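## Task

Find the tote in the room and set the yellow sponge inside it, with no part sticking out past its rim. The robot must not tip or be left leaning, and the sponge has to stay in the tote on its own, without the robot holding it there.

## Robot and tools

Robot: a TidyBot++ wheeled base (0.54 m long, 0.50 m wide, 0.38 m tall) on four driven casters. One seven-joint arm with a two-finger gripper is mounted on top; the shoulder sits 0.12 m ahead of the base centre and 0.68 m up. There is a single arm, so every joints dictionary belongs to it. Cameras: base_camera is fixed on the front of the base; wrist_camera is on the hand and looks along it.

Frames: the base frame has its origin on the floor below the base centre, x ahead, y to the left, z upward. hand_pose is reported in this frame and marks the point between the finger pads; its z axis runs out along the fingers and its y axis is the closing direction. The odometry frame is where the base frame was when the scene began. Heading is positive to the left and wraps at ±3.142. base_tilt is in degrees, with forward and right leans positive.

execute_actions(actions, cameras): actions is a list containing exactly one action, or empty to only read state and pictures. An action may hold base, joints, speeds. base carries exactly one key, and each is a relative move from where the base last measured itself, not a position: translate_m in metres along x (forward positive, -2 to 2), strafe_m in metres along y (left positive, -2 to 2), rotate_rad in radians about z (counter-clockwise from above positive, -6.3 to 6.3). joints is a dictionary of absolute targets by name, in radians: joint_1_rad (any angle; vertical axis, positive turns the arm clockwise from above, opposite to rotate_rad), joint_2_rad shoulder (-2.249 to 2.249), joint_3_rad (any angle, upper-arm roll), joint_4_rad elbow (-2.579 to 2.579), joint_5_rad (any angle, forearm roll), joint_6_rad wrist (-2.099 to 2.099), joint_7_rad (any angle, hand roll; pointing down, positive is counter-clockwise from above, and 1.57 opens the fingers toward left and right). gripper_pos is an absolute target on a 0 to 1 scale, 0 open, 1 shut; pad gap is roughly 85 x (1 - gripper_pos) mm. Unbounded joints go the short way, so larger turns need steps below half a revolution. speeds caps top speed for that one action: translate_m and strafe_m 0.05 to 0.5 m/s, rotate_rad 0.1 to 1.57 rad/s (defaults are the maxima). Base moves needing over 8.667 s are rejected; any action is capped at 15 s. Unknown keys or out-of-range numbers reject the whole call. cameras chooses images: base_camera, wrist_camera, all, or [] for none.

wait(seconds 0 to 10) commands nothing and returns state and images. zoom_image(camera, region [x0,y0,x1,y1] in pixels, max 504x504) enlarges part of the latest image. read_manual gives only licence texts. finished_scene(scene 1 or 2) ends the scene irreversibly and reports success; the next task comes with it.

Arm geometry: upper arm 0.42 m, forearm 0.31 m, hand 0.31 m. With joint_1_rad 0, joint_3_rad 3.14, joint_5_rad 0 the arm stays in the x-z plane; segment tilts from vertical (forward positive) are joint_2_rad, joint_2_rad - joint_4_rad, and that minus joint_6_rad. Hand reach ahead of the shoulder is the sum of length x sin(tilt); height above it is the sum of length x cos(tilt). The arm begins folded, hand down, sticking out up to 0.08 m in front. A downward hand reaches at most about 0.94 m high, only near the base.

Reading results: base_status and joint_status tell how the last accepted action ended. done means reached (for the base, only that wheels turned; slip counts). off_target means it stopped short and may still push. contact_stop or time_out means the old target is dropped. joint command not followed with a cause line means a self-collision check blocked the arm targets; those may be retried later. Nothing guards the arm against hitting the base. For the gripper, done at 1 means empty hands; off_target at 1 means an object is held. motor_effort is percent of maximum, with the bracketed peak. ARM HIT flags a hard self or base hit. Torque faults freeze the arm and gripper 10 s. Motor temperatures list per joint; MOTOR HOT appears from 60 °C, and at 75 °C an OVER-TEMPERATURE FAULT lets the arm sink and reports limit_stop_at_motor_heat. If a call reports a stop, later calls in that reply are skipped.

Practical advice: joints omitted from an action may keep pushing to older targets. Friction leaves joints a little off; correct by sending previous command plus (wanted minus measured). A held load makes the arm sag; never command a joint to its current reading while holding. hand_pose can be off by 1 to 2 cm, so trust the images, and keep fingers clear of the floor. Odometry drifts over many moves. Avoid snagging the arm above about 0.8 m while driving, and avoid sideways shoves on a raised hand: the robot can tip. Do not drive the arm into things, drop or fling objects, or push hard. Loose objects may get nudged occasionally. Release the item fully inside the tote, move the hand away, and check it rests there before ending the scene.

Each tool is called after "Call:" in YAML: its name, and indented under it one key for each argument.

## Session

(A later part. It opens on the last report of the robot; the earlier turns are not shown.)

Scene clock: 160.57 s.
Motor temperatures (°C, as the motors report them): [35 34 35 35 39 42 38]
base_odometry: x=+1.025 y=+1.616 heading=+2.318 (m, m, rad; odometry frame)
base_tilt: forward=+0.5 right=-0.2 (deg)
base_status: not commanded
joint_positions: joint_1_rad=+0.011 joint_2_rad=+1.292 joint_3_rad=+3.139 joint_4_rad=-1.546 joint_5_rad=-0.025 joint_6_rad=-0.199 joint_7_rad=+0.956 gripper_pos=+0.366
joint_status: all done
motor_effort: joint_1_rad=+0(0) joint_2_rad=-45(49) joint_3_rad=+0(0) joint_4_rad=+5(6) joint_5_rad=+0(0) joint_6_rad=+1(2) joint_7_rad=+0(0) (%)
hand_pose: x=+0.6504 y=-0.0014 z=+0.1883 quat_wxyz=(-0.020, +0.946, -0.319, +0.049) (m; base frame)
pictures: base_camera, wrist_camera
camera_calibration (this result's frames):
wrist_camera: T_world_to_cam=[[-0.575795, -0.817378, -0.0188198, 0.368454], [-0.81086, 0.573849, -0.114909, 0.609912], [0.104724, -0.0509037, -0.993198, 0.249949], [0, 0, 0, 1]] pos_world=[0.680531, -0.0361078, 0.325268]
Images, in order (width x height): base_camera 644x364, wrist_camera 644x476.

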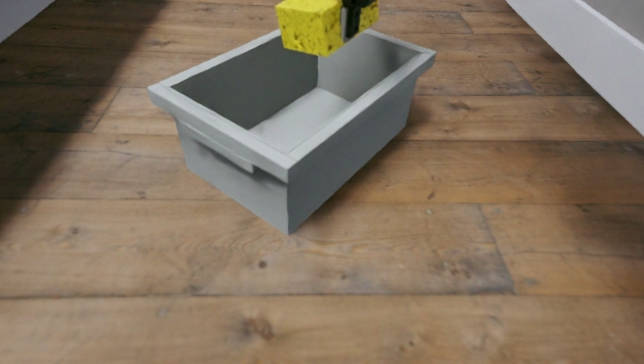

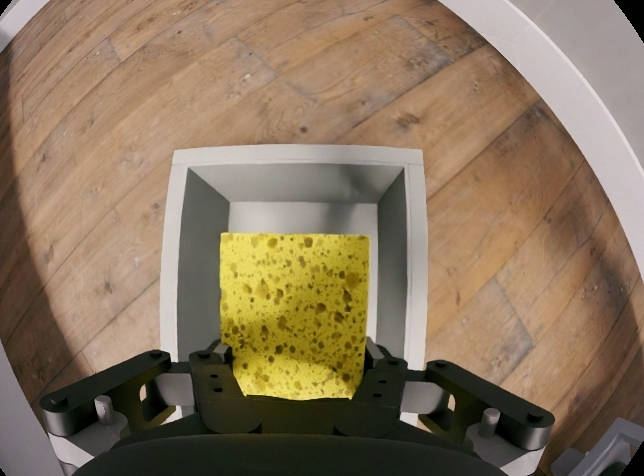

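Well aligned and centred. Lower it.

Call:
execute_actions:
  actions:
    - {"joints":{"joint_2_rad":1.585,"joint_4_rad":-1.27,"joint_6_rad":-0.165}}

Scene clock: 163.57 s.
Motor temperatures (°C, as the motors report them): [35 34 35 35 39 42 38]
base_odometry: x=+1.025 y=+1.616 heading=+2.318 (m, m, rad; odometry frame)
base_tilt: forward=+0.5 right=-0.2 (deg)
base_status: not commanded
joint_positions: joint_1_rad=+0.010 joint_2_rad=+1.582 joint_3_rad=+3.139 joint_4_rad=-1.285 joint_5_rad=-0.025 joint_6_rad=-0.193 joint_7_rad=+0.956 gripper_pos=+0.366
joint_status: all done
motor_effort: joint_1_rad=+0(1) joint_2_rad=-46(49) joint_3_rad=+0(0) joint_4_rad=+4(6) joint_5_rad=+0(1) joint_6_rad=+1(1) joint_7_rad=+0(0) (%)
hand_pose: x=+0.6503 y=-0.0013 z=+0.0645 quat_wxyz=(-0.016, +0.947, -0.319, +0.038) (m; base frame)
pictures: base_camera, wrist_camera
camera_calibration (this result's frames):
wrist_camera: T_world_to_cam=[[-0.576311, -0.817213, -0.00528182, 0.365647], [-0.813198, 0.574097, -0.0955122, 0.595838], [0.0810861, -0.0507496, -0.995414, 0.142449], [0, 0, 0, 1]] pos_world=[0.68371, -0.0360275, 0.200636]
Images, in order (width x height): base_camera 644x364, wrist_camera 644x476.

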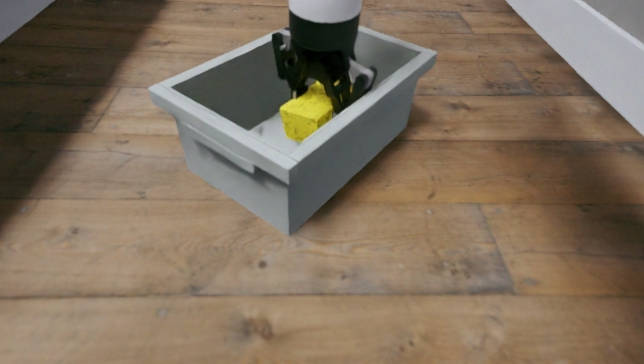

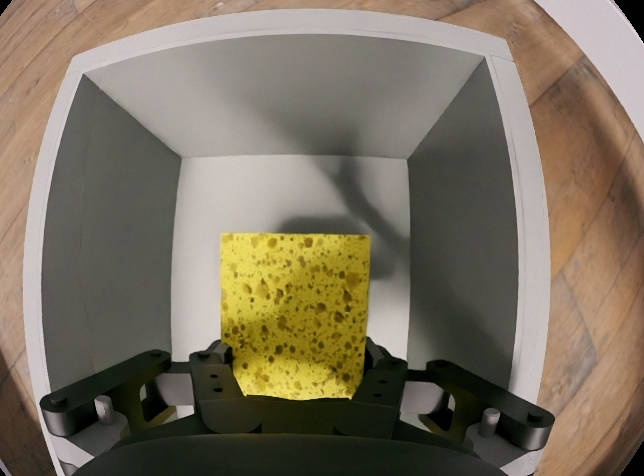

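Call:
execute_actions:
  actions:
    - {"joints":{"gripper_pos":0.15}}
  cameras: []

Call:
execute_actions:
  actions:
    - {"joints":{"joint_2_rad":1.018,"joint_4_rad":-1.80,"joint_6_rad":-0.182}}

Scene clock: 166.93 s.
Motor temperatures (°C, as the motors report them): [35 34 35 35 39 42 38]
base_odometry: x=+1.025 y=+1.616 heading=+2.318 (m, m, rad; odometry frame)
base_tilt: forward=+0.6 right=-0.2 (deg)
base_status: not commanded
joint_positions: joint_1_rad=+0.010 joint_2_rad=+1.582 joint_3_rad=+3.139 joint_4_rad=-1.284 joint_5_rad=-0.025 joint_6_rad=-0.193 joint_7_rad=+0.956 gripper_pos=+0.150
joint_status: all done
motor_effort: joint_1_rad=+0(1) joint_2_rad=-46(46) joint_3_rad=+0(0) joint_4_rad=+4(4) joint_5_rad=+0(1) joint_6_rad=+1(1) joint_7_rad=+0(0) (%)
hand_pose: x=+0.6511 y=-0.0010 z=+0.0646 quat_wxyz=(-0.016, +0.947, -0.319, +0.038) (m; base frame)
pictures: none
No camera images: the call's "cameras" was empty. Leave "cameras" out to get every camera's image.

Scene clock: 168.73 s.
Motor temperatures (°C, as the motors report them): [35 34 35 35 39 42 38]
base_odometry: x=+1.025 y=+1.616 heading=+2.318 (m, m, rad; odometry frame)
base_tilt: forward=+0.5 right=-0.2 (deg)
base_status: not commanded
joint_positions: joint_1_rad=+0.009 joint_2_rad=+1.036 joint_3_rad=+3.139 joint_4_rad=-1.788 joint_5_rad=-0.025 joint_6_rad=-0.193 joint_7_rad=+0.956 gripper_pos=+0.150
joint_status: all done
motor_effort: joint_1_rad=+0(1) joint_2_rad=-42(48) joint_3_rad=+0(0) joint_4_rad=+5(6) joint_5_rad=+0(0) joint_6_rad=+1(2) joint_7_rad=+0(0) (%)
hand_pose: x=+0.6179 y=-0.0003 z=+0.2889 quat_wxyz=(-0.023, +0.946, -0.317, +0.058) (m; base frame)
pictures: base_camera, wrist_camera
camera_calibration (this result's frames):
wrist_camera: T_world_to_cam=[[-0.573499, -0.818668, -0.0296832, 0.354334], [-0.809712, 0.571981, -0.131169, 0.598534], [0.124362, -0.0511906, -0.990916, 0.340504], [0, 0, 0, 1]] pos_world=[0.645504, -0.0348374, 0.426437]
Images, in order (width x height): base_camera 644x364, wrist_camera 644x476.

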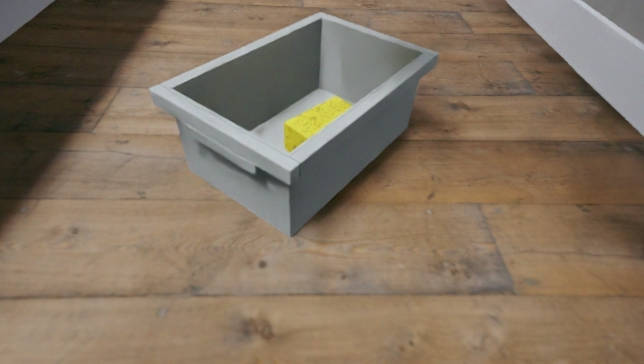

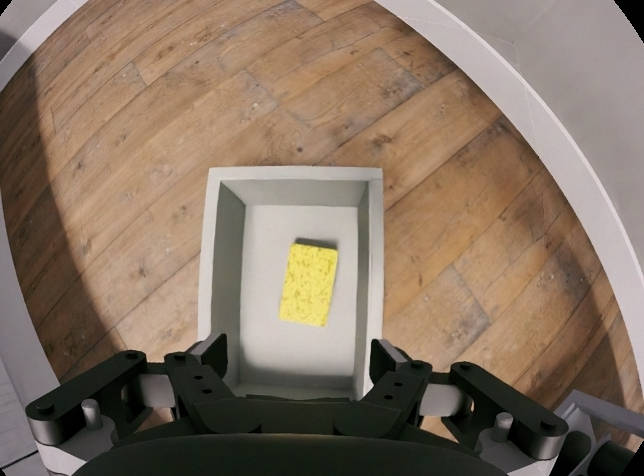

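Call:
finished_scene:
  scene: 2

The scene is finished: the task was done.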